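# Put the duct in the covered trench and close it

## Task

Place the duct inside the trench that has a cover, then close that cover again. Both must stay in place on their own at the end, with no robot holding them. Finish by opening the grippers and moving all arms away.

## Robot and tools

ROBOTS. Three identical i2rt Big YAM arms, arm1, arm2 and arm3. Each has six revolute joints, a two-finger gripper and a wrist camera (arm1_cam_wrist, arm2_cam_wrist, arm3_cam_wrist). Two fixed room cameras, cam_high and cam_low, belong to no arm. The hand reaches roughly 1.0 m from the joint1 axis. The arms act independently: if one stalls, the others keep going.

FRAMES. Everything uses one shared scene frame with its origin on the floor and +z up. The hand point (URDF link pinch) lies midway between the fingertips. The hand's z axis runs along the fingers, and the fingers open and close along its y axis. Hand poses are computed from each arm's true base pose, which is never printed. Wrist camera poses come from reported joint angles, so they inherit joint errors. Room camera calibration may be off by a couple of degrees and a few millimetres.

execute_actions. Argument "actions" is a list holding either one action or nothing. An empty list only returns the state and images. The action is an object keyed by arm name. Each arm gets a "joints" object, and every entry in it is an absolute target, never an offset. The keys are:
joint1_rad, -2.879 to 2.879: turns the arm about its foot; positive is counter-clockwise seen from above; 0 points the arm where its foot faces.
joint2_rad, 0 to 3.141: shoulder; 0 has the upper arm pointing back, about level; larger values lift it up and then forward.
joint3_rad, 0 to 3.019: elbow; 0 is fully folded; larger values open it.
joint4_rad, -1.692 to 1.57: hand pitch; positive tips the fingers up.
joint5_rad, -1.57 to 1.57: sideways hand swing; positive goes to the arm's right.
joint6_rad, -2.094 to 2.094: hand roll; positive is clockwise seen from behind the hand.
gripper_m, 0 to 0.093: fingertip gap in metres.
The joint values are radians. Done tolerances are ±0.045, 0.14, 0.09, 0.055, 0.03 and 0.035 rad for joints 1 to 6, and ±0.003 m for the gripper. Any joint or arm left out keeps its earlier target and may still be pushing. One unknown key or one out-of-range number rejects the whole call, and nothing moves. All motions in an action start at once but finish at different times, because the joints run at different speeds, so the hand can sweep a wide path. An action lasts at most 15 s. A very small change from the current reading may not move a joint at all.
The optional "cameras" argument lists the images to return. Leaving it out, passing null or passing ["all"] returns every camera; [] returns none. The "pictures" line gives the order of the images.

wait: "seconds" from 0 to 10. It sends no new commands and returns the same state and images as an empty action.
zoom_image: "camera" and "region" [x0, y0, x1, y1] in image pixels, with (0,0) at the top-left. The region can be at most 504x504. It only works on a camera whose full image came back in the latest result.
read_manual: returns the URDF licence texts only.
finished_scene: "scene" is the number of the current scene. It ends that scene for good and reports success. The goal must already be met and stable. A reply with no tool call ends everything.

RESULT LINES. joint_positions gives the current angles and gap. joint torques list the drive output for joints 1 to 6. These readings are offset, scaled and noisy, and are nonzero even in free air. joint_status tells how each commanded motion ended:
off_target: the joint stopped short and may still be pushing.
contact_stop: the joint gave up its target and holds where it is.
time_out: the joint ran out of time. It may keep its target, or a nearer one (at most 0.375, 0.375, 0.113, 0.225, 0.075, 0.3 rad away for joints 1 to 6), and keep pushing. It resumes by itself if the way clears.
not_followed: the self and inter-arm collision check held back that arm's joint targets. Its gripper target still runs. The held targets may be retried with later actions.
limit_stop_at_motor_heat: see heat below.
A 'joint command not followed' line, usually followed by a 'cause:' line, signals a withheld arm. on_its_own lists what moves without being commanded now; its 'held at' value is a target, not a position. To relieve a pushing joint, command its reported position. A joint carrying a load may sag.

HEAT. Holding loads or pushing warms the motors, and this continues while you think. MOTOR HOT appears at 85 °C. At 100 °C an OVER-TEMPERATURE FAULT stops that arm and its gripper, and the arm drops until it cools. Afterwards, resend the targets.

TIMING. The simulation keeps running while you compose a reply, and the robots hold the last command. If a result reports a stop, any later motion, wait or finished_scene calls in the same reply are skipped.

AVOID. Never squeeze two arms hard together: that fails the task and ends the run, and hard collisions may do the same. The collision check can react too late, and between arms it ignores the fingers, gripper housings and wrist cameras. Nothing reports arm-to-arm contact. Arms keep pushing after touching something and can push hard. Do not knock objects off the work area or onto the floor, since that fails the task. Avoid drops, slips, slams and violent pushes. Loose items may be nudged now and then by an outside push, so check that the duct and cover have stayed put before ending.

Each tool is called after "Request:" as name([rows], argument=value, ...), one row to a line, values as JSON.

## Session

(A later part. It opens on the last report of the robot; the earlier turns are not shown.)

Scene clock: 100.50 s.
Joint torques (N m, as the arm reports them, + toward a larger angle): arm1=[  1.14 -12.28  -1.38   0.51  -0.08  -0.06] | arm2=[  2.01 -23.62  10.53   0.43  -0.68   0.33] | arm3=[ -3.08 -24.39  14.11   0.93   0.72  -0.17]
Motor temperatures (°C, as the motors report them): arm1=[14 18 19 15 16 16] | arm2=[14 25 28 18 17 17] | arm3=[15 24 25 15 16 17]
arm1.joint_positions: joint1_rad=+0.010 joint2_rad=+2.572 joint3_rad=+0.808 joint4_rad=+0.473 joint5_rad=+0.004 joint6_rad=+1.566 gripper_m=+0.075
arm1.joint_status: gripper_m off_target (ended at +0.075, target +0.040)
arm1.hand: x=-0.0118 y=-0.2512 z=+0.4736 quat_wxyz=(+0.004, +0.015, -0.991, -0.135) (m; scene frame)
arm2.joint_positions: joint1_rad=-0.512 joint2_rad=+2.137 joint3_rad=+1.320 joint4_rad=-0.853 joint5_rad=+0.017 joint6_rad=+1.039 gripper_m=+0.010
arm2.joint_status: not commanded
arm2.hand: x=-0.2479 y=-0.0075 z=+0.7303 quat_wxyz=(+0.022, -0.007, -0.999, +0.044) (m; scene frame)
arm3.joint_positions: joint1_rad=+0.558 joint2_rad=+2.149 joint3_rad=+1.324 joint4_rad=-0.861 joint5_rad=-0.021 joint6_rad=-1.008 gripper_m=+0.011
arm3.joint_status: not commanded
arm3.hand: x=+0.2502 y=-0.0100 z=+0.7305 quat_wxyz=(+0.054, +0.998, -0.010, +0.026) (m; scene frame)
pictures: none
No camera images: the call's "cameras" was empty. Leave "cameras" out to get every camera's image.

Request:
execute_actions([
  {"arm1":{"joints":{"joint2_rad":2.40,"joint3_rad":0.72,"joint4_rad":0.42}}},
], cameras=[])

Request:
execute_actions([
  {"arm1":{"joints":{"joint2_rad":2.40,"joint3_rad":0.92,"joint4_rad":0.28}}},
], cameras=[])

Request:
execute_actions([
  {"arm1":{"joints":{"joint2_rad":2.47,"joint3_rad":1.10,"joint4_rad":0.24}}},
])

Scene clock: 104.47 s.
Joint torques (N m, as the arm reports them, + toward a larger angle): arm1=[  0.68 -14.39  -1.21   0.44  -0.1   -0.01] | arm2=[  1.98 -23.48  10.53   0.43  -0.68   0.33] | arm3=[ -3.07 -24.41  14.11   0.93   0.72  -0.17]
Motor temperatures (°C, as the motors report them): arm1=[14 18 18 15 16 16] | arm2=[14 26 29 18 17 17] | arm3=[15 25 26 15 16 17]
arm1.joint_positions: joint1_rad=+0.010 joint2_rad=+2.443 joint3_rad=+0.725 joint4_rad=+0.411 joint5_rad=+0.004 joint6_rad=+1.566 gripper_m=+0.075
arm1.joint_status: all done
arm1.hand: x=-0.0112 y=-0.2595 z=+0.5139 quat_wxyz=(+0.004, +0.015, -0.992, -0.127) (m; scene frame)
arm2.joint_positions: joint1_rad=-0.512 joint2_rad=+2.137 joint3_rad=+1.320 joint4_rad=-0.853 joint5_rad=+0.017 joint6_rad=+1.039 gripper_m=+0.010
arm2.joint_status: not commanded
arm2.hand: x=-0.2479 y=-0.0075 z=+0.7303 quat_wxyz=(+0.022, -0.007, -0.999, +0.044) (m; scene frame)
arm3.joint_positions: joint1_rad=+0.558 joint2_rad=+2.149 joint3_rad=+1.324 joint4_rad=-0.861 joint5_rad=-0.021 joint6_rad=-1.008 gripper_m=+0.011
arm3.joint_status: not commanded
arm3.hand: x=+0.2502 y=-0.0100 z=+0.7305 quat_wxyz=(+0.054, +0.998, -0.010, +0.026) (m; scene frame)
pictures: none
No camera images: the call's "cameras" was empty. Leave "cameras" out to get every camera's image.

Scene clock: 105.63 s.
Joint torques (N m, as the arm reports them, + toward a larger angle): arm1=[  0.96 -16.31   1.02   0.53  -0.11  -0.02] | arm2=[  2.03 -23.54  10.52   0.43  -0.67   0.33] | arm3=[ -3.11 -24.32  14.11   0.93   0.72  -0.17]
Motor temperatures (°C, as the motors report them): arm1=[14 18 18 15 16 16] | arm2=[14 26 29 18 17 17] | arm3=[15 25 26 15 16 17]
arm1.joint_positions: joint1_rad=+0.010 joint2_rad=+2.443 joint3_rad=+0.914 joint4_rad=+0.274 joint5_rad=+0.004 joint6_rad=+1.566 gripper_m=+0.075
arm1.joint_status: all done
arm1.hand: x=-0.0134 y=-0.1750 z=+0.5131 quat_wxyz=(+0.004, +0.015, -0.988, -0.153) (m; scene frame)
arm2.joint_positions: joint1_rad=-0.512 joint2_rad=+2.137 joint3_rad=+1.320 joint4_rad=-0.853 joint5_rad=+0.017 joint6_rad=+1.039 gripper_m=+0.010
arm2.joint_status: not commanded
arm2.hand: x=-0.2479 y=-0.0075 z=+0.7303 quat_wxyz=(+0.022, -0.007, -0.999, +0.044) (m; scene frame)
arm3.joint_positions: joint1_rad=+0.558 joint2_rad=+2.149 joint3_rad=+1.324 joint4_rad=-0.861 joint5_rad=-0.021 joint6_rad=-1.008 gripper_m=+0.011
arm3.joint_status: not commanded
arm3.hand: x=+0.2502 y=-0.0100 z=+0.7305 quat_wxyz=(+0.054, +0.998, -0.010, +0.026) (m; scene frame)
pictures: none
No camera images: the call's "cameras" was empty. Leave "cameras" out to get every camera's image.

Scene clock: 106.67 s.
Joint torques (N m, as the arm reports them, + toward a larger angle): arm1=[  0.89 -18.82   1.92   0.68  -0.11  -0.03] | arm2=[  2.02 -23.52  10.53   0.42  -0.67   0.32] | arm3=[ -3.05 -24.36  14.11   0.93   0.73  -0.17]
Motor temperatures (°C, as the motors report them): arm1=[14 18 18 15 16 16] | arm2=[14 26 30 18 17 17] | arm3=[15 25 26 15 16 17]
arm1.joint_positions: joint1_rad=+0.010 joint2_rad=+2.522 joint3_rad=+1.091 joint4_rad=+0.232 joint5_rad=+0.004 joint6_rad=+1.566 gripper_m=+0.075
arm1.joint_status: all done
arm1.hand: x=-0.0153 y=-0.1104 z=+0.4939 quat_wxyz=(+0.005, +0.014, -0.983, -0.181) (m; scene frame)
arm2.joint_positions: joint1_rad=-0.512 joint2_rad=+2.137 joint3_rad=+1.320 joint4_rad=-0.853 joint5_rad=+0.017 joint6_rad=+1.039 gripper_m=+0.010
arm2.joint_status: not commanded
arm2.hand: x=-0.2479 y=-0.0075 z=+0.7303 quat_wxyz=(+0.022, -0.007, -0.999, +0.044) (m; scene frame)
arm3.joint_positions: joint1_rad=+0.558 joint2_rad=+2.149 joint3_rad=+1.324 joint4_rad=-0.861 joint5_rad=-0.021 joint6_rad=-1.008 gripper_m=+0.011
arm3.joint_status: not commanded
arm3.hand: x=+0.2502 y=-0.0100 z=+0.7305 quat_wxyz=(+0.054, +0.998, -0.010, +0.026) (m; scene frame)
pictures: arm1_cam_wrist, arm2_cam_wrist, arm3_cam_wrist, cam_high, cam_low
camera_calibration (this result's frames):
arm1_cam_wrist: T_world_to_cam=[[0.026141, -0.931334, -0.363228, 0.0754352], [-0.805869, -0.234635, 0.543618, -0.301951], [-0.591516, 0.278503, -0.756667, 0.518282], [0, 0, 0, 1]] pos_world=[0.0612672, -0.144936, 0.583713]
arm2_cam_wrist: T_world_to_cam=[[-0.007683, -0.99655, 0.0826356, -0.0708665], [-0.790892, 0.0566241, 0.60933, -0.635768], [-0.611907, -0.0606743, -0.788599, 0.548368], [0, 0, 0, 1]] pos_world=[-0.167818, -0.00135035, 0.825691]
arm3_cam_wrist: T_world_to_cam=[[0.0113483, 0.99315, -0.116294, 0.0927162], [0.784233, 0.0633136, 0.617227, -0.641696], [0.620362, -0.0982059, -0.778143, 0.532691], [0, 0, 0, 1]] pos_world=[0.171726, 0.00086044, 0.821364]
Images, in order (width x height): arm1_cam_wrist 504x504, arm2_cam_wrist 504x504, arm3_cam_wrist 504x504, cam_high 504x504, cam_low 504x504.

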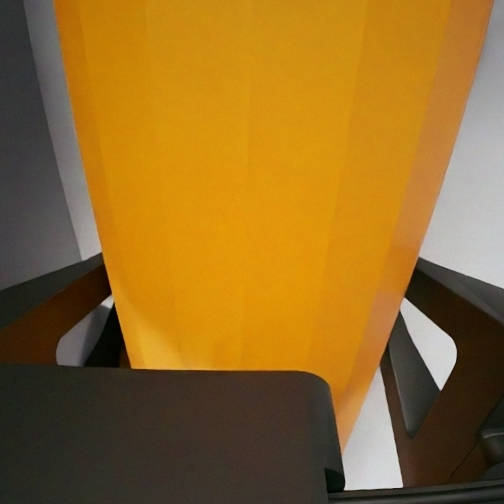

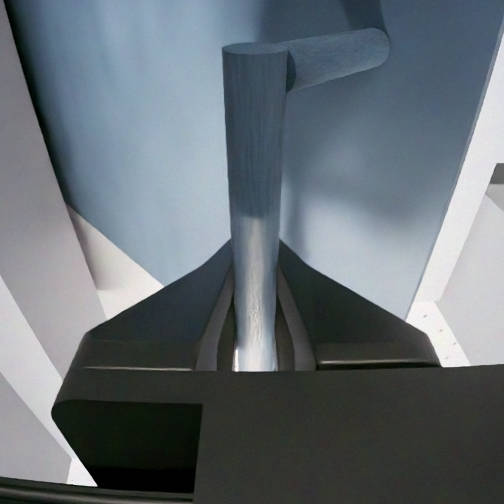

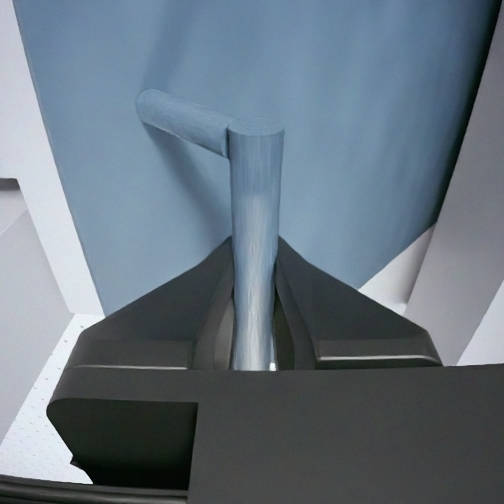

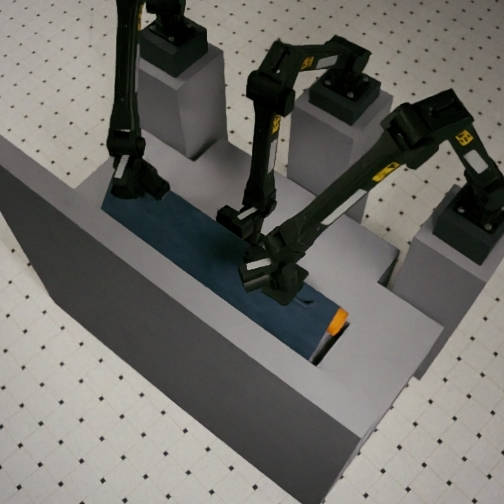

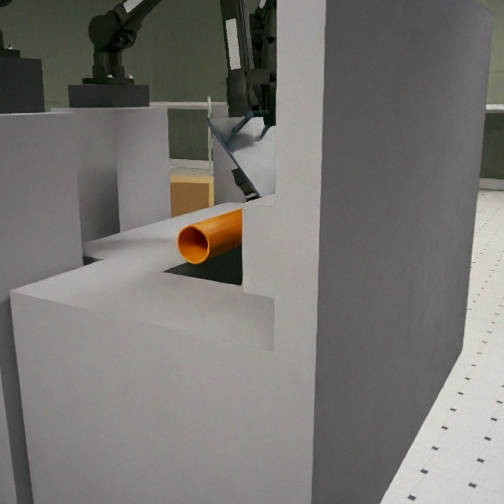

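Request:
execute_actions([
  {"arm1":{"joints":{"joint1_rad":-0.005,"joint2_rad":2.56,"joint3_rad":1.30,"joint4_rad":0.125}}},
], cameras=[])

Request:
execute_actions([
  {"arm1":{"joints":{"joint2_rad":2.70,"joint3_rad":1.40,"joint4_rad":0.15}}},
], cameras=["cam_low","cam_high","arm1_cam_wrist"])

Scene clock: 117.07 s.
Joint torques (N m, as the arm reports them, + toward a larger angle): arm1=[  0.67 -20.44   3.61   0.53  -0.11  -0.02] | arm2=[  2.05 -23.51  10.53   0.43  -0.67   0.33] | arm3=[ -3.05 -24.36  14.11   0.93   0.72  -0.17]
Motor temperatures (°C, as the motors report them): arm1=[14 20 18 15 16 16] | arm2=[14 26 31 18 17 17] | arm3=[15 26 27 15 16 17]
arm1.joint_positions: joint1_rad=+0.006 joint2_rad=+2.617 joint3_rad=+1.276 joint4_rad=+0.120 joint5_rad=+0.004 joint6_rad=+1.566 gripper_m=+0.075
arm1.joint_status: all done
arm1.hand: x=-0.0145 y=-0.0683 z=+0.4638 quat_wxyz=(+0.004, +0.013, -0.985, -0.170) (m; scene frame)
arm2.joint_positions: joint1_rad=-0.512 joint2_rad=+2.137 joint3_rad=+1.320 joint4_rad=-0.853 joint5_rad=+0.017 joint6_rad=+1.039 gripper_m=+0.010
arm2.joint_status: not commanded
arm2.hand: x=-0.2479 y=-0.0075 z=+0.7303 quat_wxyz=(+0.022, -0.007, -0.999, +0.044) (m; scene frame)
arm3.joint_positions: joint1_rad=+0.558 joint2_rad=+2.149 joint3_rad=+1.324 joint4_rad=-0.861 joint5_rad=-0.021 joint6_rad=-1.008 gripper_m=+0.011
arm3.joint_status: not commanded
arm3.hand: x=+0.2502 y=-0.0100 z=+0.7305 quat_wxyz=(+0.054, +0.998, -0.010, +0.026) (m; scene frame)
pictures: none
No camera images: the call's "cameras" was empty. Leave "cameras" out to get every camera's image.

Scene clock: 118.20 s.
Joint torques (N m, as the arm reports them, + toward a larger angle): arm1=[  0.86 -20.76   2.78   1.02  -0.08  -0.06] | arm2=[  1.99 -23.56  10.54   0.43  -0.68   0.32] | arm3=[ -3.07 -24.36  14.11   0.93   0.72  -0.18]
Motor temperatures (°C, as the motors report them): arm1=[14 20 18 15 16 16] | arm2=[14 27 31 18 17 17] | arm3=[15 26 27 15 16 17]
arm1.joint_positions: joint1_rad=+0.006 joint2_rad=+2.756 joint3_rad=+1.384 joint4_rad=+0.130 joint5_rad=+0.004 joint6_rad=+1.566 gripper_m=+0.075
arm1.joint_status: all done
arm1.hand: x=-0.0150 y=-0.0708 z=+0.4084 quat_wxyz=(+0.004, +0.013, -0.987, -0.159) (m; scene frame)
arm2.joint_positions: joint1_rad=-0.512 joint2_rad=+2.137 joint3_rad=+1.320 joint4_rad=-0.853 joint5_rad=+0.017 joint6_rad=+1.039 gripper_m=+0.010
arm2.joint_status: not commanded
arm2.hand: x=-0.2479 y=-0.0075 z=+0.7303 quat_wxyz=(+0.022, -0.007, -0.999, +0.044) (m; scene frame)
arm3.joint_positions: joint1_rad=+0.558 joint2_rad=+2.149 joint3_rad=+1.324 joint4_rad=-0.861 joint5_rad=-0.021 joint6_rad=-1.008 gripper_m=+0.011
arm3.joint_status: not commanded
arm3.hand: x=+0.2502 y=-0.0100 z=+0.7305 quat_wxyz=(+0.054, +0.998, -0.010, +0.026) (m; scene frame)
pictures: arm1_cam_wrist, cam_high, cam_low
camera_calibration (this result's frames):
arm1_cam_wrist: T_world_to_cam=[[0.0233276, -0.94658, -0.321625, 0.0631457], [-0.807231, -0.207624, 0.552513, -0.247673], [-0.589775, 0.246737, -0.768952, 0.44547], [0, 0, 0, 1]] pos_world=[0.0613246, -0.101564, 0.499697]
Images, in order (width x height): arm1_cam_wrist 504x504, cam_high 504x504, cam_low 504x504.

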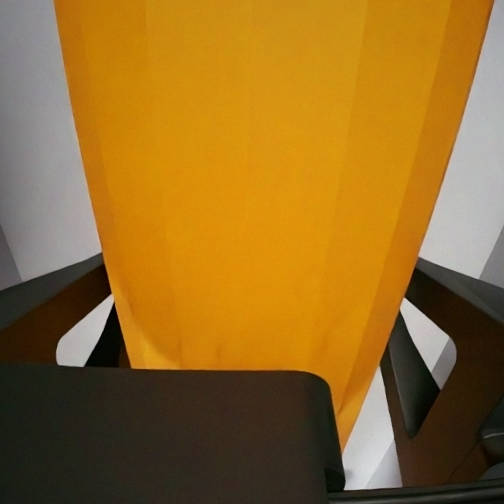

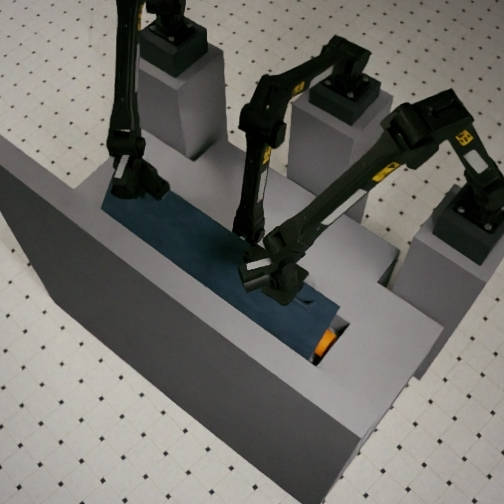

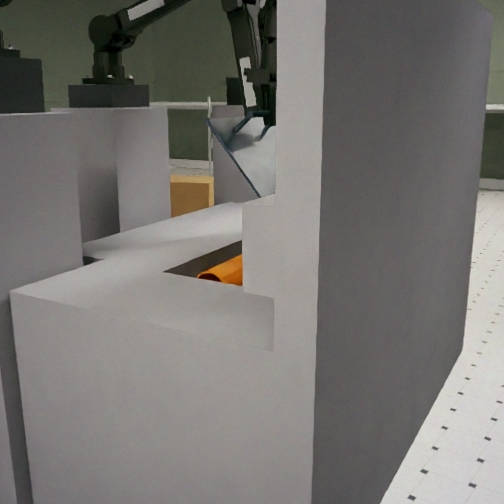

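It fits.

Request:
execute_actions([
  {"arm1":{"joints":{"joint2_rad":2.83,"joint3_rad":1.51,"joint4_rad":0.18}}},
], cameras=["arm1_cam_wrist"])

Scene clock: 120.30 s.
Joint torques (N m, as the arm reports them, + toward a larger angle): arm1=[  0.63 -19.35   2.86   0.97  -0.11   0.02] | arm2=[  2.06 -23.53  10.54   0.43  -0.67   0.32] | arm3=[ -3.05 -24.35  14.11   0.93   0.72  -0.17]
Motor temperatures (°C, as the motors report them): arm1=[14 20 19 15 16 16] | arm2=[14 27 31 18 17 17] | arm3=[15 26 27 15 16 17]
arm1.joint_positions: joint1_rad=+0.006 joint2_rad=+2.866 joint3_rad=+1.493 joint4_rad=+0.161 joint5_rad=+0.004 joint6_rad=+1.564 gripper_m=+0.075
arm1.joint_status: all done
arm1.hand: x=-0.0156 y=-0.0583 z=+0.3686 quat_wxyz=(+0.004, +0.013, -0.985, -0.174) (m; scene frame)
arm2.joint_positions: joint1_rad=-0.512 joint2_rad=+2.137 joint3_rad=+1.320 joint4_rad=-0.853 joint5_rad=+0.017 joint6_rad=+1.039 gripper_m=+0.010
arm2.joint_status: not commanded
arm2.hand: x=-0.2479 y=-0.0075 z=+0.7303 quat_wxyz=(+0.022, -0.007, -0.999, +0.044) (m; scene frame)
arm3.joint_positions: joint1_rad=+0.558 joint2_rad=+2.149 joint3_rad=+1.324 joint4_rad=-0.861 joint5_rad=-0.021 joint6_rad=-1.008 gripper_m=+0.011
arm3.joint_status: not commanded
arm3.hand: x=+0.2502 y=-0.0100 z=+0.7305 quat_wxyz=(+0.054, +0.998, -0.010, +0.026) (m; scene frame)
pictures: arm1_cam_wrist
camera_calibration (this result's frames):
arm1_cam_wrist: T_world_to_cam=[[0.0239865, -0.936571, -0.349656, 0.0730616], [-0.806896, -0.224625, 0.546316, -0.222321], [-0.590206, 0.269032, -0.761104, 0.409805], [0, 0, 0, 1]] pos_world=[0.0607267, -0.091762, 0.458908]
Images, in order (width x height): arm1_cam_wrist 504x504.

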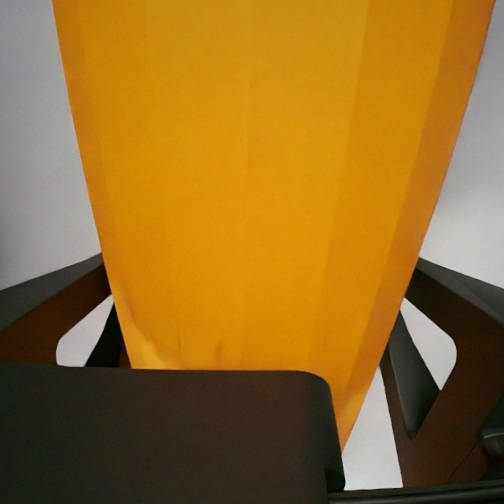

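Possibly just touching; probe a bit further.

Request:
execute_actions([
  {"arm1":{"joints":{"joint2_rad":2.88,"joint3_rad":1.55}}},
], cameras=[])

Scene clock: 122.27 s.
Joint torques (N m, as the arm reports them, + toward a larger angle): arm1=[  0.8  -16.02   5.48   0.87  -0.1    0.  ] | arm2=[  1.98 -23.55  10.53   0.43  -0.68   0.32] | arm3=[ -3.04 -24.34  14.11   0.93   0.72  -0.17]
Motor temperatures (°C, as the motors report them): arm1=[14 21 19 15 16 16] | arm2=[14 27 32 18 17 17] | arm3=[15 26 28 15 16 17]
arm1.joint_positions: joint1_rad=+0.006 joint2_rad=+2.868 joint3_rad=+1.494 joint4_rad=+0.161 joint5_rad=+0.004 joint6_rad=+1.564 gripper_m=+0.075
arm1.joint_status: all done
arm1.hand: x=-0.0157 y=-0.0583 z=+0.3680 quat_wxyz=(+0.004, +0.013, -0.985, -0.174) (m; scene frame)
arm2.joint_positions: joint1_rad=-0.512 joint2_rad=+2.137 joint3_rad=+1.320 joint4_rad=-0.853 joint5_rad=+0.017 joint6_rad=+1.039 gripper_m=+0.010
arm2.joint_status: not commanded
arm2.hand: x=-0.2479 y=-0.0075 z=+0.7303 quat_wxyz=(+0.022, -0.007, -0.999, +0.044) (m; scene frame)
arm3.joint_positions: joint1_rad=+0.558 joint2_rad=+2.149 joint3_rad=+1.324 joint4_rad=-0.861 joint5_rad=-0.021 joint6_rad=-1.008 gripper_m=+0.011
arm3.joint_status: not commanded
arm3.hand: x=+0.2502 y=-0.0100 z=+0.7305 quat_wxyz=(+0.054, +0.998, -0.010, +0.026) (m; scene frame)
pictures: none
No camera images: the call's "cameras" was empty. Leave "cameras" out to get every camera's image.

On the floor.

Request:
execute_actions([
  {"arm1":{"joints":{"joint2_rad":2.86,"joint3_rad":1.5,"gripper_m":0.093}}},
], cameras=[])

Request:
execute_actions([
  {"arm1":{"joints":{"joint2_rad":2.74,"joint3_rad":1.39,"joint4_rad":0.15}}},
], cameras=[])

Request:
execute_actions([
  {"arm1":{"joints":{"joint2_rad":2.58,"joint3_rad":1.24,"joint4_rad":0.125}}},
], cameras=[])

Request:
execute_actions([
  {"arm1":{"joints":{"joint2_rad":2.3,"joint3_rad":0.6,"joint4_rad":0.4}}},
], cameras=[])

Request:
execute_actions([
  {"arm1":{"joints":{"joint2_rad":1.4,"joint3_rad":0.4,"joint4_rad":-0.2}},"arm3":{"joints":{"joint1_rad":0.61,"joint2_rad":2.11,"joint3_rad":1.17,"joint4_rad":-0.63,"joint6_rad":-0.96}},"arm2":{"joints":{"joint1_rad":-0.575,"joint2_rad":2.11,"joint3_rad":1.17,"joint4_rad":-0.63,"joint6_rad":0.99}}},
], cameras=["cam_low","arm1_cam_wrist"])

Request:
execute_actions([
  {"arm3":{"joints":{"joint1_rad":0.68,"joint2_rad":2.17,"joint3_rad":1.03,"joint4_rad":-0.43,"joint6_rad":-0.89}},"arm2":{"joints":{"joint1_rad":-0.635,"joint2_rad":2.17,"joint3_rad":1.03,"joint4_rad":-0.43,"joint6_rad":0.92}}},
], cameras=[])

Request:
execute_actions([
  {"arm3":{"joints":{"joint1_rad":0.745,"joint2_rad":2.37,"joint3_rad":1.0,"joint4_rad":-0.2,"joint6_rad":-0.82}},"arm2":{"joints":{"joint1_rad":-0.70,"joint2_rad":2.37,"joint3_rad":1.0,"joint4_rad":-0.2,"joint6_rad":0.85}}},
], cameras=[])

Request:
execute_actions([
  {"arm3":{"joints":{"joint1_rad":0.78,"joint2_rad":2.51,"joint3_rad":1.05,"joint4_rad":-0.08,"joint6_rad":-0.79}},"arm2":{"joints":{"joint1_rad":-0.735,"joint2_rad":2.51,"joint3_rad":1.045,"joint4_rad":-0.08,"joint6_rad":0.825}}},
], cameras=["cam_low"])

Scene clock: 136.87 s.
Joint torques (N m, as the arm reports them, + toward a larger angle): arm1=[  1.25 -17.26   2.27   0.63  -0.12  -0.03] | arm2=[  2.02 -23.54  10.54   0.42  -0.68   0.33] | arm3=[ -3.06 -24.33  14.11   0.93   0.72  -0.17]
Motor temperatures (°C, as the motors report them): arm1=[14 21 20 15 16 16] | arm2=[14 28 33 18 17 17] | arm3=[15 27 28 15 16 17]
arm1.joint_positions: joint1_rad=+0.006 joint2_rad=+2.866 joint3_rad=+1.494 joint4_rad=+0.170 joint5_rad=+0.003 joint6_rad=+1.564 gripper_m=+0.093
arm1.joint_status: all done
arm1.hand: x=-0.0158 y=-0.0553 z=+0.3696 quat_wxyz=(+0.004, +0.013, -0.984, -0.179) (m; scene frame)
arm2.joint_positions: joint1_rad=-0.512 joint2_rad=+2.137 joint3_rad=+1.320 joint4_rad=-0.853 joint5_rad=+0.017 joint6_rad=+1.039 gripper_m=+0.010
arm2.joint_status: not commanded
arm2.hand: x=-0.2479 y=-0.0075 z=+0.7303 quat_wxyz=(+0.022, -0.007, -0.999, +0.044) (m; scene frame)
arm3.joint_positions: joint1_rad=+0.558 joint2_rad=+2.149 joint3_rad=+1.324 joint4_rad=-0.861 joint5_rad=-0.021 joint6_rad=-1.008 gripper_m=+0.011
arm3.joint_status: not commanded
arm3.hand: x=+0.2502 y=-0.0100 z=+0.7305 quat_wxyz=(+0.054, +0.998, -0.010, +0.026) (m; scene frame)
pictures: none
No camera images: the call's "cameras" was empty. Leave "cameras" out to get every camera's image.

Scene clock: 137.73 s.
Joint torques (N m, as the arm reports them, + toward a larger angle): arm1=[  0.52 -18.23   1.63   0.15  -0.11  -0.04] | arm2=[  1.98 -23.52  10.54   0.43  -0.67   0.32] | arm3=[ -3.05 -24.36  14.11   0.93   0.72  -0.17]
Motor temperatures (°C, as the motors report them): arm1=[14 21 20 15 16 16] | arm2=[14 28 33 18 17 17] | arm3=[15 27 28 15 16 17]
arm1.joint_positions: joint1_rad=+0.005 joint2_rad=+2.763 joint3_rad=+1.389 joint4_rad=+0.155 joint5_rad=+0.004 joint6_rad=+1.568 gripper_m=+0.093
arm1.joint_status: all done
arm1.hand: x=-0.0148 y=-0.0654 z=+0.4074 quat_wxyz=(+0.004, +0.011, -0.985, -0.171) (m; scene frame)
arm2.joint_positions: joint1_rad=-0.512 joint2_rad=+2.137 joint3_rad=+1.320 joint4_rad=-0.853 joint5_rad=+0.017 joint6_rad=+1.039 gripper_m=+0.010
arm2.joint_status: not commanded
arm2.hand: x=-0.2479 y=-0.0075 z=+0.7303 quat_wxyz=(+0.022, -0.007, -0.999, +0.044) (m; scene frame)
arm3.joint_positions: joint1_rad=+0.558 joint2_rad=+2.149 joint3_rad=+1.324 joint4_rad=-0.861 joint5_rad=-0.021 joint6_rad=-1.008 gripper_m=+0.011
arm3.joint_status: not commanded
arm3.hand: x=+0.2502 y=-0.0100 z=+0.7305 quat_wxyz=(+0.054, +0.998, -0.010, +0.026) (m; scene frame)
pictures: none
No camera images: the call's "cameras" was empty. Leave "cameras" out to get every camera's image.

Scene clock: 138.70 s.
Joint torques (N m, as the arm reports them, + toward a larger angle): arm1=[  0.63 -16.58   1.72   0.02  -0.09  -0.06] | arm2=[  1.91 -23.48  10.54   0.42  -0.67   0.33] | arm3=[ -3.07 -24.35  14.11   0.93   0.72  -0.17]
Motor temperatures (°C, as the motors report them): arm1=[14 21 20 15 16 16] | arm2=[14 28 33 18 17 17] | arm3=[15 27 28 15 16 17]
arm1.joint_positions: joint1_rad=+0.005 joint2_rad=+2.590 joint3_rad=+1.240 joint4_rad=+0.132 joint5_rad=+0.004 joint6_rad=+1.570 gripper_m=+0.093
arm1.joint_status: all done
arm1.hand: x=-0.0140 y=-0.0745 z=+0.4731 quat_wxyz=(+0.004, +0.010, -0.985, -0.171) (m; scene frame)
arm2.joint_positions: joint1_rad=-0.512 joint2_rad=+2.137 joint3_rad=+1.320 joint4_rad=-0.853 joint5_rad=+0.017 joint6_rad=+1.039 gripper_m=+0.010
arm2.joint_status: not commanded
arm2.hand: x=-0.2479 y=-0.0075 z=+0.7303 quat_wxyz=(+0.022, -0.007, -0.999, +0.044) (m; scene frame)
arm3.joint_positions: joint1_rad=+0.558 joint2_rad=+2.149 joint3_rad=+1.324 joint4_rad=-0.861 joint5_rad=-0.021 joint6_rad=-1.008 gripper_m=+0.011
arm3.joint_status: not commanded
arm3.hand: x=+0.2502 y=-0.0100 z=+0.7305 quat_wxyz=(+0.054, +0.998, -0.010, +0.026) (m; scene frame)
pictures: none
No camera images: the call's "cameras" was empty. Leave "cameras" out to get every camera's image.

Scene clock: 140.10 s.
Joint torques (N m, as the arm reports them, + toward a larger angle): arm1=[  0.28 -11.13  -0.74   0.56  -0.13  -0.07] | arm2=[  2.02 -23.57  10.53   0.42  -0.68   0.33] | arm3=[ -3.07 -24.36  14.1    0.93   0.72  -0.17]
Motor temperatures (°C, as the motors report them): arm1=[14 21 19 15 16 16] | arm2=[14 28 33 18 17 17] | arm3=[15 27 29 15 16 17]
arm1.joint_positions: joint1_rad=+0.005 joint2_rad=+2.308 joint3_rad=+0.597 joint4_rad=+0.392 joint5_rad=+0.004 joint6_rad=+1.570 gripper_m=+0.093
arm1.joint_status: all done
arm1.hand: x=-0.0085 y=-0.2879 z=+0.5563 quat_wxyz=(+0.004, +0.010, -0.993, -0.121) (m; scene frame)
arm2.joint_positions: joint1_rad=-0.512 joint2_rad=+2.137 joint3_rad=+1.320 joint4_rad=-0.853 joint5_rad=+0.017 joint6_rad=+1.039 gripper_m=+0.010
arm2.joint_status: not commanded
arm2.hand: x=-0.2479 y=-0.0075 z=+0.7303 quat_wxyz=(+0.022, -0.007, -0.999, +0.044) (m; scene frame)
arm3.joint_positions: joint1_rad=+0.558 joint2_rad=+2.149 joint3_rad=+1.324 joint4_rad=-0.861 joint5_rad=-0.021 joint6_rad=-1.008 gripper_m=+0.011
arm3.joint_status: not commanded
arm3.hand: x=+0.2502 y=-0.0100 z=+0.7305 quat_wxyz=(+0.054, +0.998, -0.010, +0.026) (m; scene frame)
pictures: none
No camera images: the call's "cameras" was empty. Leave "cameras" out to get every camera's image.

Scene clock: 141.60 s.
Joint torques (N m, as the arm reports them, + toward a larger angle): arm1=[ 0.37 -6.07  4.89 -0.01 -0.12 -0.05] | arm2=[  0.44 -20.09   5.83   0.6   -0.27   0.18] | arm3=[ -0.79 -20.48   8.03   0.69   0.35  -0.05]
Motor temperatures (°C, as the motors report them): arm1=[14 21 19 15 16 16] | arm2=[14 28 33 18 17 17] | arm3=[15 27 28 15 16 17]
arm1.joint_positions: joint1_rad=+0.005 joint2_rad=+1.408 joint3_rad=+0.391 joint4_rad=-0.191 joint5_rad=+0.004 joint6_rad=+1.570 gripper_m=+0.093
arm1.joint_status: all done
arm1.hand: x=-0.0062 y=-0.3051 z=+0.7678 quat_wxyz=(+0.004, +0.010, -0.984, -0.176) (m; scene frame)
arm2.joint_positions: joint1_rad=-0.578 joint2_rad=+2.142 joint3_rad=+1.144 joint4_rad=-0.647 joint5_rad=+0.007 joint6_rad=+0.973 gripper_m=+0.010
arm2.joint_status: all done
arm2.hand: x=-0.2483 y=-0.0630 z=+0.6859 quat_wxyz=(+0.022, -0.007, -0.999, +0.029) (m; scene frame)
arm3.joint_positions: joint1_rad=+0.623 joint2_rad=+2.151 joint3_rad=+1.143 joint4_rad=-0.642 joint5_rad=-0.011 joint6_rad=-0.941 gripper_m=+0.011
arm3.joint_status: all done
arm3.hand: x=+0.2503 y=-0.0651 z=+0.6866 quat_wxyz=(+0.035, +0.999, -0.010, +0.023) (m; scene frame)
pictures: arm1_cam_wrist, cam_low
camera_calibration (this result's frames):
arm1_cam_wrist: T_world_to_cam=[[0.0178503, -0.935379, -0.353196, -0.0156441], [-0.807293, -0.221894, 0.546846, -0.487809], [-0.58988, 0.275372, -0.759086, 0.786009], [0, 0, 0, 1]] pos_world=[0.0701255, -0.339319, 0.857879]
Images, in order (width x height): arm1_cam_wrist 504x504, cam_low 504x504.

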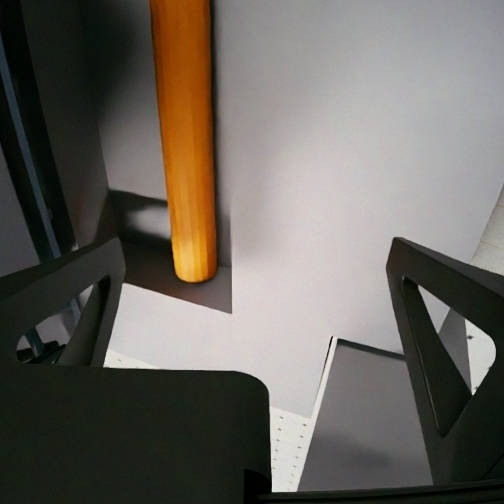

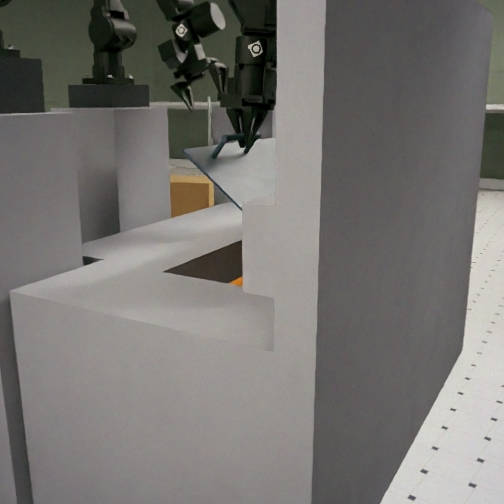

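Scene clock: 142.50 s.
Joint torques (N m, as the arm reports them, + toward a larger angle): arm1=[ 0.49 -6.22  4.95  0.01 -0.14 -0.07] | arm2=[  0.23 -19.16   3.29   0.06   0.03   0.08] | arm3=[  0.79 -19.35   4.47   0.09   0.     0.03]
Motor temperatures (°C, as the motors report them): arm1=[14 21 19 15 16 16] | arm2=[14 27 32 18 17 17] | arm3=[15 27 28 15 16 17]
arm1.joint_positions: joint1_rad=+0.005 joint2_rad=+1.408 joint3_rad=+0.391 joint4_rad=-0.191 joint5_rad=+0.004 joint6_rad=+1.570 gripper_m=+0.093
arm1.joint_status: not commanded
arm1.hand: x=-0.0062 y=-0.3051 z=+0.7678 quat_wxyz=(+0.004, +0.010, -0.984, -0.176) (m; scene frame)
arm2.joint_positions: joint1_rad=-0.634 joint2_rad=+2.198 joint3_rad=+1.025 joint4_rad=-0.430 joint5_rad=-0.001 joint6_rad=+0.913 gripper_m=+0.010
arm2.joint_status: all done
arm2.hand: x=-0.2492 y=-0.1044 z=+0.6385 quat_wxyz=(+0.015, -0.005, -1.000, +0.009) (m; scene frame)
arm3.joint_positions: joint1_rad=+0.681 joint2_rad=+2.209 joint3_rad=+1.026 joint4_rad=-0.423 joint5_rad=-0.001 joint6_rad=-0.881 gripper_m=+0.011
arm3.joint_status: all done
arm3.hand: x=+0.2508 y=-0.1064 z=+0.6397 quat_wxyz=(+0.014, +1.000, -0.011, +0.016) (m; scene frame)
pictures: none
No camera images: the call's "cameras" was empty. Leave "cameras" out to get every camera's image.

Scene clock: 143.50 s.
Joint torques (N m, as the arm reports them, + toward a larger angle): arm1=[ 0.69 -5.85  4.88 -0.01 -0.1  -0.06] | arm2=[  0.21 -18.92   1.27  -0.1   -0.06   0.06] | arm3=[  0.41 -19.1    2.03   0.     0.06   0.05]
Motor temperatures (°C, as the motors report them): arm1=[14 21 19 15 16 16] | arm2=[14 27 31 18 17 17] | arm3=[15 27 27 15 16 17]
arm1.joint_positions: joint1_rad=+0.005 joint2_rad=+1.408 joint3_rad=+0.391 joint4_rad=-0.191 joint5_rad=+0.004 joint6_rad=+1.570 gripper_m=+0.093
arm1.joint_status: not commanded
arm1.hand: x=-0.0062 y=-0.3051 z=+0.7678 quat_wxyz=(+0.004, +0.010, -0.984, -0.176) (m; scene frame)
arm2.joint_positions: joint1_rad=-0.702 joint2_rad=+2.401 joint3_rad=+0.999 joint4_rad=-0.196 joint5_rad=+0.001 joint6_rad=+0.845 gripper_m=+0.010
arm2.joint_status: all done
arm2.hand: x=-0.2502 y=-0.1489 z=+0.5524 quat_wxyz=(+0.013, -0.005, -1.000, +0.008) (m; scene frame)
arm3.joint_positions: joint1_rad=+0.748 joint2_rad=+2.410 joint3_rad=+1.001 joint4_rad=-0.190 joint5_rad=-0.002 joint6_rad=-0.813 gripper_m=+0.011
arm3.joint_status: all done
arm3.hand: x=+0.2519 y=-0.1505 z=+0.5552 quat_wxyz=(+0.011, +1.000, -0.011, +0.013) (m; scene frame)
pictures: none
No camera images: the call's "cameras" was empty. Leave "cameras" out to get every camera's image.

Scene clock: 144.43 s.
Joint torques (N m, as the arm reports them, + toward a larger angle): arm1=[ 0.08 -6.37  4.87  0.19 -0.12 -0.06] | arm2=[ -0.27 -18.83   1.11   0.24   0.12   0.07] | arm3=[  0.98 -19.     1.93   0.42  -0.11   0.08]
Motor temperatures (°C, as the motors report them): arm1=[14 20 19 15 16 16] | arm2=[14 27 31 18 17 17] | arm3=[15 26 27 15 16 17]
arm1.joint_positions: joint1_rad=+0.005 joint2_rad=+1.408 joint3_rad=+0.391 joint4_rad=-0.191 joint5_rad=+0.004 joint6_rad=+1.570 gripper_m=+0.093
arm1.joint_status: not commanded
arm1.hand: x=-0.0062 y=-0.3051 z=+0.7678 quat_wxyz=(+0.004, +0.010, -0.984, -0.176) (m; scene frame)
arm2.joint_positions: joint1_rad=-0.729 joint2_rad=+2.538 joint3_rad=+1.037 joint4_rad=-0.083 joint5_rad=-0.003 joint6_rad=+0.818 gripper_m=+0.010
arm2.joint_status: all done
arm2.hand: x=-0.2497 y=-0.1622 z=+0.5014 quat_wxyz=(+0.010, -0.005, -1.000, +0.001) (m; scene frame)
arm3.joint_positions: joint1_rad=+0.774 joint2_rad=+2.547 joint3_rad=+1.041 joint4_rad=-0.081 joint5_rad=+0.002 joint6_rad=-0.786 gripper_m=+0.011
arm3.joint_status: all done
arm3.hand: x=+0.2517 y=-0.1637 z=+0.5043 quat_wxyz=(+0.005, +1.000, -0.011, +0.011) (m; scene frame)
pictures: cam_low
Images, in order (width x height): cam_low 504x504.

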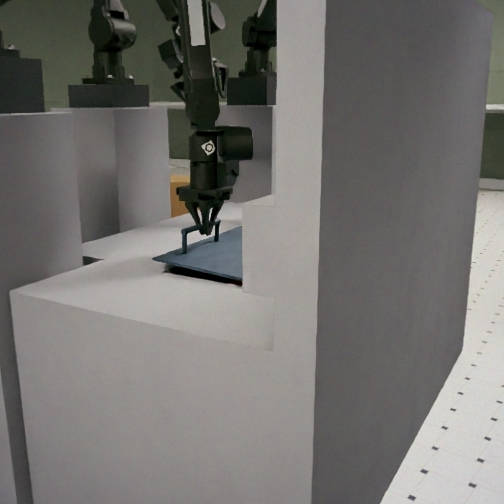

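Request:
execute_actions([
  {"arm3":{"joints":{"joint1_rad":0.787,"joint2_rad":2.61,"joint3_rad":1.07,"joint4_rad":-0.04}},"arm2":{"joints":{"joint1_rad":-0.742,"joint2_rad":2.61,"joint3_rad":1.062,"joint4_rad":-0.04}}},
], cameras=[])

Request:
execute_actions([
  {"arm3":{"joints":{"gripper_m":0.07}},"arm2":{"joints":{"gripper_m":0.07}}},
], cameras=[])

Request:
execute_actions([
  {"arm3":{"joints":{"joint2_rad":2.43,"joint3_rad":0.97,"joint4_rad":-0.11}},"arm2":{"joints":{"joint2_rad":2.43,"joint3_rad":0.97,"joint4_rad":-0.11}}},
], cameras=[])

Request:
execute_actions([
  {"arm3":{"joints":{"joint1_rad":0.3,"joint2_rad":1.3,"joint3_rad":0.7,"joint4_rad":-0.6}},"arm2":{"joints":{"joint1_rad":-0.3,"joint2_rad":1.3,"joint3_rad":0.7,"joint4_rad":-0.6}},"arm1":{"joints":{"joint2_rad":0.9}}},
], cameras=["cam_low","cam_high"])

Scene clock: 154.00 s.
Joint torques (N m, as the arm reports them, + toward a larger angle): arm1=[ 0.84 -6.08  4.86  0.03 -0.1  -0.08] | arm2=[ -0.36 -14.96   0.65   0.32   0.09   0.11] | arm3=[  1.22 -14.96   1.47   0.59  -0.06   0.04]
Motor temperatures (°C, as the motors report them): arm1=[14 19 20 15 16 16] | arm2=[14 26 27 18 17 17] | arm3=[15 26 24 15 16 17]
arm1.joint_positions: joint1_rad=+0.005 joint2_rad=+1.408 joint3_rad=+0.391 joint4_rad=-0.191 joint5_rad=+0.004 joint6_rad=+1.570 gripper_m=+0.093
arm1.joint_status: not commanded
arm1.hand: x=-0.0062 y=-0.3051 z=+0.7678 quat_wxyz=(+0.004, +0.010, -0.984, -0.176) (m; scene frame)
arm2.joint_positions: joint1_rad=-0.734 joint2_rad=+2.592 joint3_rad=+1.058 joint4_rad=-0.045 joint5_rad=-0.002 joint6_rad=+0.814 gripper_m=+0.010
arm2.joint_status: all done
arm2.hand: x=-0.2506 y=-0.1660 z=+0.4818 quat_wxyz=(+0.008, -0.006, -1.000, -0.001) (m; scene frame)
arm3.joint_positions: joint1_rad=+0.779 joint2_rad=+2.601 joint3_rad=+1.063 joint4_rad=-0.045 joint5_rad=+0.001 joint6_rad=-0.782 gripper_m=+0.011
arm3.joint_status: all done
arm3.hand: x=+0.2527 y=-0.1677 z=+0.4844 quat_wxyz=(+0.004, +1.000, -0.011, +0.009) (m; scene frame)
pictures: none
No camera images: the call's "cameras" was empty. Leave "cameras" out to get every camera's image.

Scene clock: 154.67 s.
Joint torques (N m, as the arm reports them, + toward a larger angle): arm1=[ 0.57 -6.18  4.79 -0.01 -0.13 -0.07] | arm2=[ -0.29 -15.03   0.55   0.32   0.08   0.1 ] | arm3=[  1.17 -15.03   1.28   0.59  -0.06   0.04]
Motor temperatures (°C, as the motors report them): arm1=[14 19 20 15 16 16] | arm2=[14 26 26 18 17 17] | arm3=[15 26 24 15 16 17]
arm1.joint_positions: joint1_rad=+0.005 joint2_rad=+1.408 joint3_rad=+0.391 joint4_rad=-0.191 joint5_rad=+0.004 joint6_rad=+1.570 gripper_m=+0.093
arm1.joint_status: not commanded
arm1.hand: x=-0.0062 y=-0.3051 z=+0.7678 quat_wxyz=(+0.004, +0.010, -0.984, -0.176) (m; scene frame)
arm2.joint_positions: joint1_rad=-0.734 joint2_rad=+2.592 joint3_rad=+1.059 joint4_rad=-0.045 joint5_rad=-0.002 joint6_rad=+0.816 gripper_m=+0.070
arm2.joint_status: all done
arm2.hand: x=-0.2501 y=-0.1655 z=+0.4818 quat_wxyz=(+0.008, -0.007, -1.000, -0.001) (m; scene frame)
arm3.joint_positions: joint1_rad=+0.779 joint2_rad=+2.601 joint3_rad=+1.065 joint4_rad=-0.045 joint5_rad=+0.001 joint6_rad=-0.782 gripper_m=+0.070
arm3.joint_status: all done
arm3.hand: x=+0.2522 y=-0.1672 z=+0.4842 quat_wxyz=(+0.003, +1.000, -0.011, +0.009) (m; scene frame)
pictures: none
No camera images: the call's "cameras" was empty. Leave "cameras" out to get every camera's image.

Scene clock: 155.70 s.
Joint torques (N m, as the arm reports them, + toward a larger angle): arm1=[ 0.53 -5.85  4.91  0.05 -0.13 -0.08] | arm2=[ -0.36 -14.97   0.95  -0.07   0.09   0.08] | arm3=[  1.14 -16.17   1.37   0.25  -0.12   0.05]
Motor temperatures (°C, as the motors report them): arm1=[14 19 20 15 16 16] | arm2=[14 26 26 18 17 17] | arm3=[15 26 24 15 16 17]
arm1.joint_positions: joint1_rad=+0.005 joint2_rad=+1.408 joint3_rad=+0.391 joint4_rad=-0.191 joint5_rad=+0.004 joint6_rad=+1.570 gripper_m=+0.093
arm1.joint_status: not commanded
arm1.hand: x=-0.0062 y=-0.3051 z=+0.7678 quat_wxyz=(+0.004, +0.010, -0.984, -0.176) (m; scene frame)
arm2.joint_positions: joint1_rad=-0.734 joint2_rad=+2.417 joint3_rad=+0.973 joint4_rad=-0.104 joint5_rad=-0.002 joint6_rad=+0.817 gripper_m=+0.070
arm2.joint_status: all done
arm2.hand: x=-0.2418 y=-0.1578 z=+0.5448 quat_wxyz=(-0.002, -0.007, -1.000, -0.012) (m; scene frame)
arm3.joint_positions: joint1_rad=+0.779 joint2_rad=+2.439 joint3_rad=+0.971 joint4_rad=-0.105 joint5_rad=+0.003 joint6_rad=-0.783 gripper_m=+0.070
arm3.joint_status: all done
arm3.hand: x=+0.2509 y=-0.1665 z=+0.5422 quat_wxyz=(+0.000, +1.000, -0.010, +0.007) (m; scene frame)
pictures: none
No camera images: the call's "cameras" was empty. Leave "cameras" out to get every camera's image.

Scene clock: 157.33 s.
Joint torques (N m, as the arm reports them, + toward a larger angle): arm1=[ 0.52 -2.69  8.14  0.82 -0.16 -0.11] | arm2=[ 0.32 -8.68  7.44  0.28  0.02  0.06] | arm3=[ 0.07 -9.14  9.61  0.74 -0.05  0.07]
Motor temperatures (°C, as the motors report them): arm1=[14 19 20 15 16 16] | arm2=[14 26 26 18 17 17] | arm3=[15 25 23 15 16 17]
arm1.joint_positions: joint1_rad=+0.005 joint2_rad=+0.901 joint3_rad=+0.391 joint4_rad=-0.194 joint5_rad=+0.004 joint6_rad=+1.570 gripper_m=+0.093
arm1.joint_status: all done
arm1.hand: x=-0.0057 y=-0.2584 z=+0.9308 quat_wxyz=(+0.007, +0.008, -0.909, -0.416) (m; scene frame)
arm2.joint_positions: joint1_rad=-0.302 joint2_rad=+1.298 joint3_rad=+0.694 joint4_rad=-0.586 joint5_rad=-0.001 joint6_rad=+0.817 gripper_m=+0.070
arm2.joint_status: all done
arm2.hand: x=-0.3898 y=-0.0813 z=+0.9089 quat_wxyz=(-0.094, +0.202, -0.961, -0.166) (m; scene frame)
arm3.joint_positions: joint1_rad=+0.304 joint2_rad=+1.312 joint3_rad=+0.695 joint4_rad=-0.592 joint5_rad=+0.001 joint6_rad=-0.783 gripper_m=+0.070
arm3.joint_status: all done
arm3.hand: x=+0.4080 y=-0.0775 z=+0.9091 quat_wxyz=(-0.156, +0.954, -0.241, -0.087) (m; scene frame)
pictures: cam_high, cam_low
Images, in order (width x height): cam_high 504x504, cam_low 504x504.

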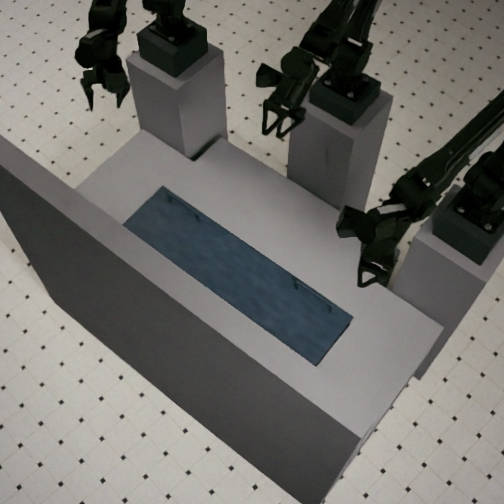

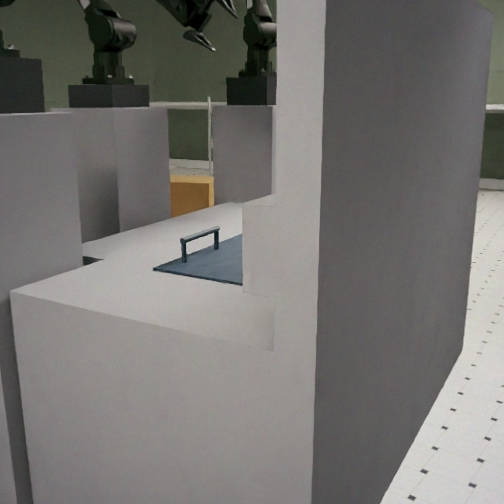

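Request:
finished_scene(scene=1)

The scene is finished: the task was done.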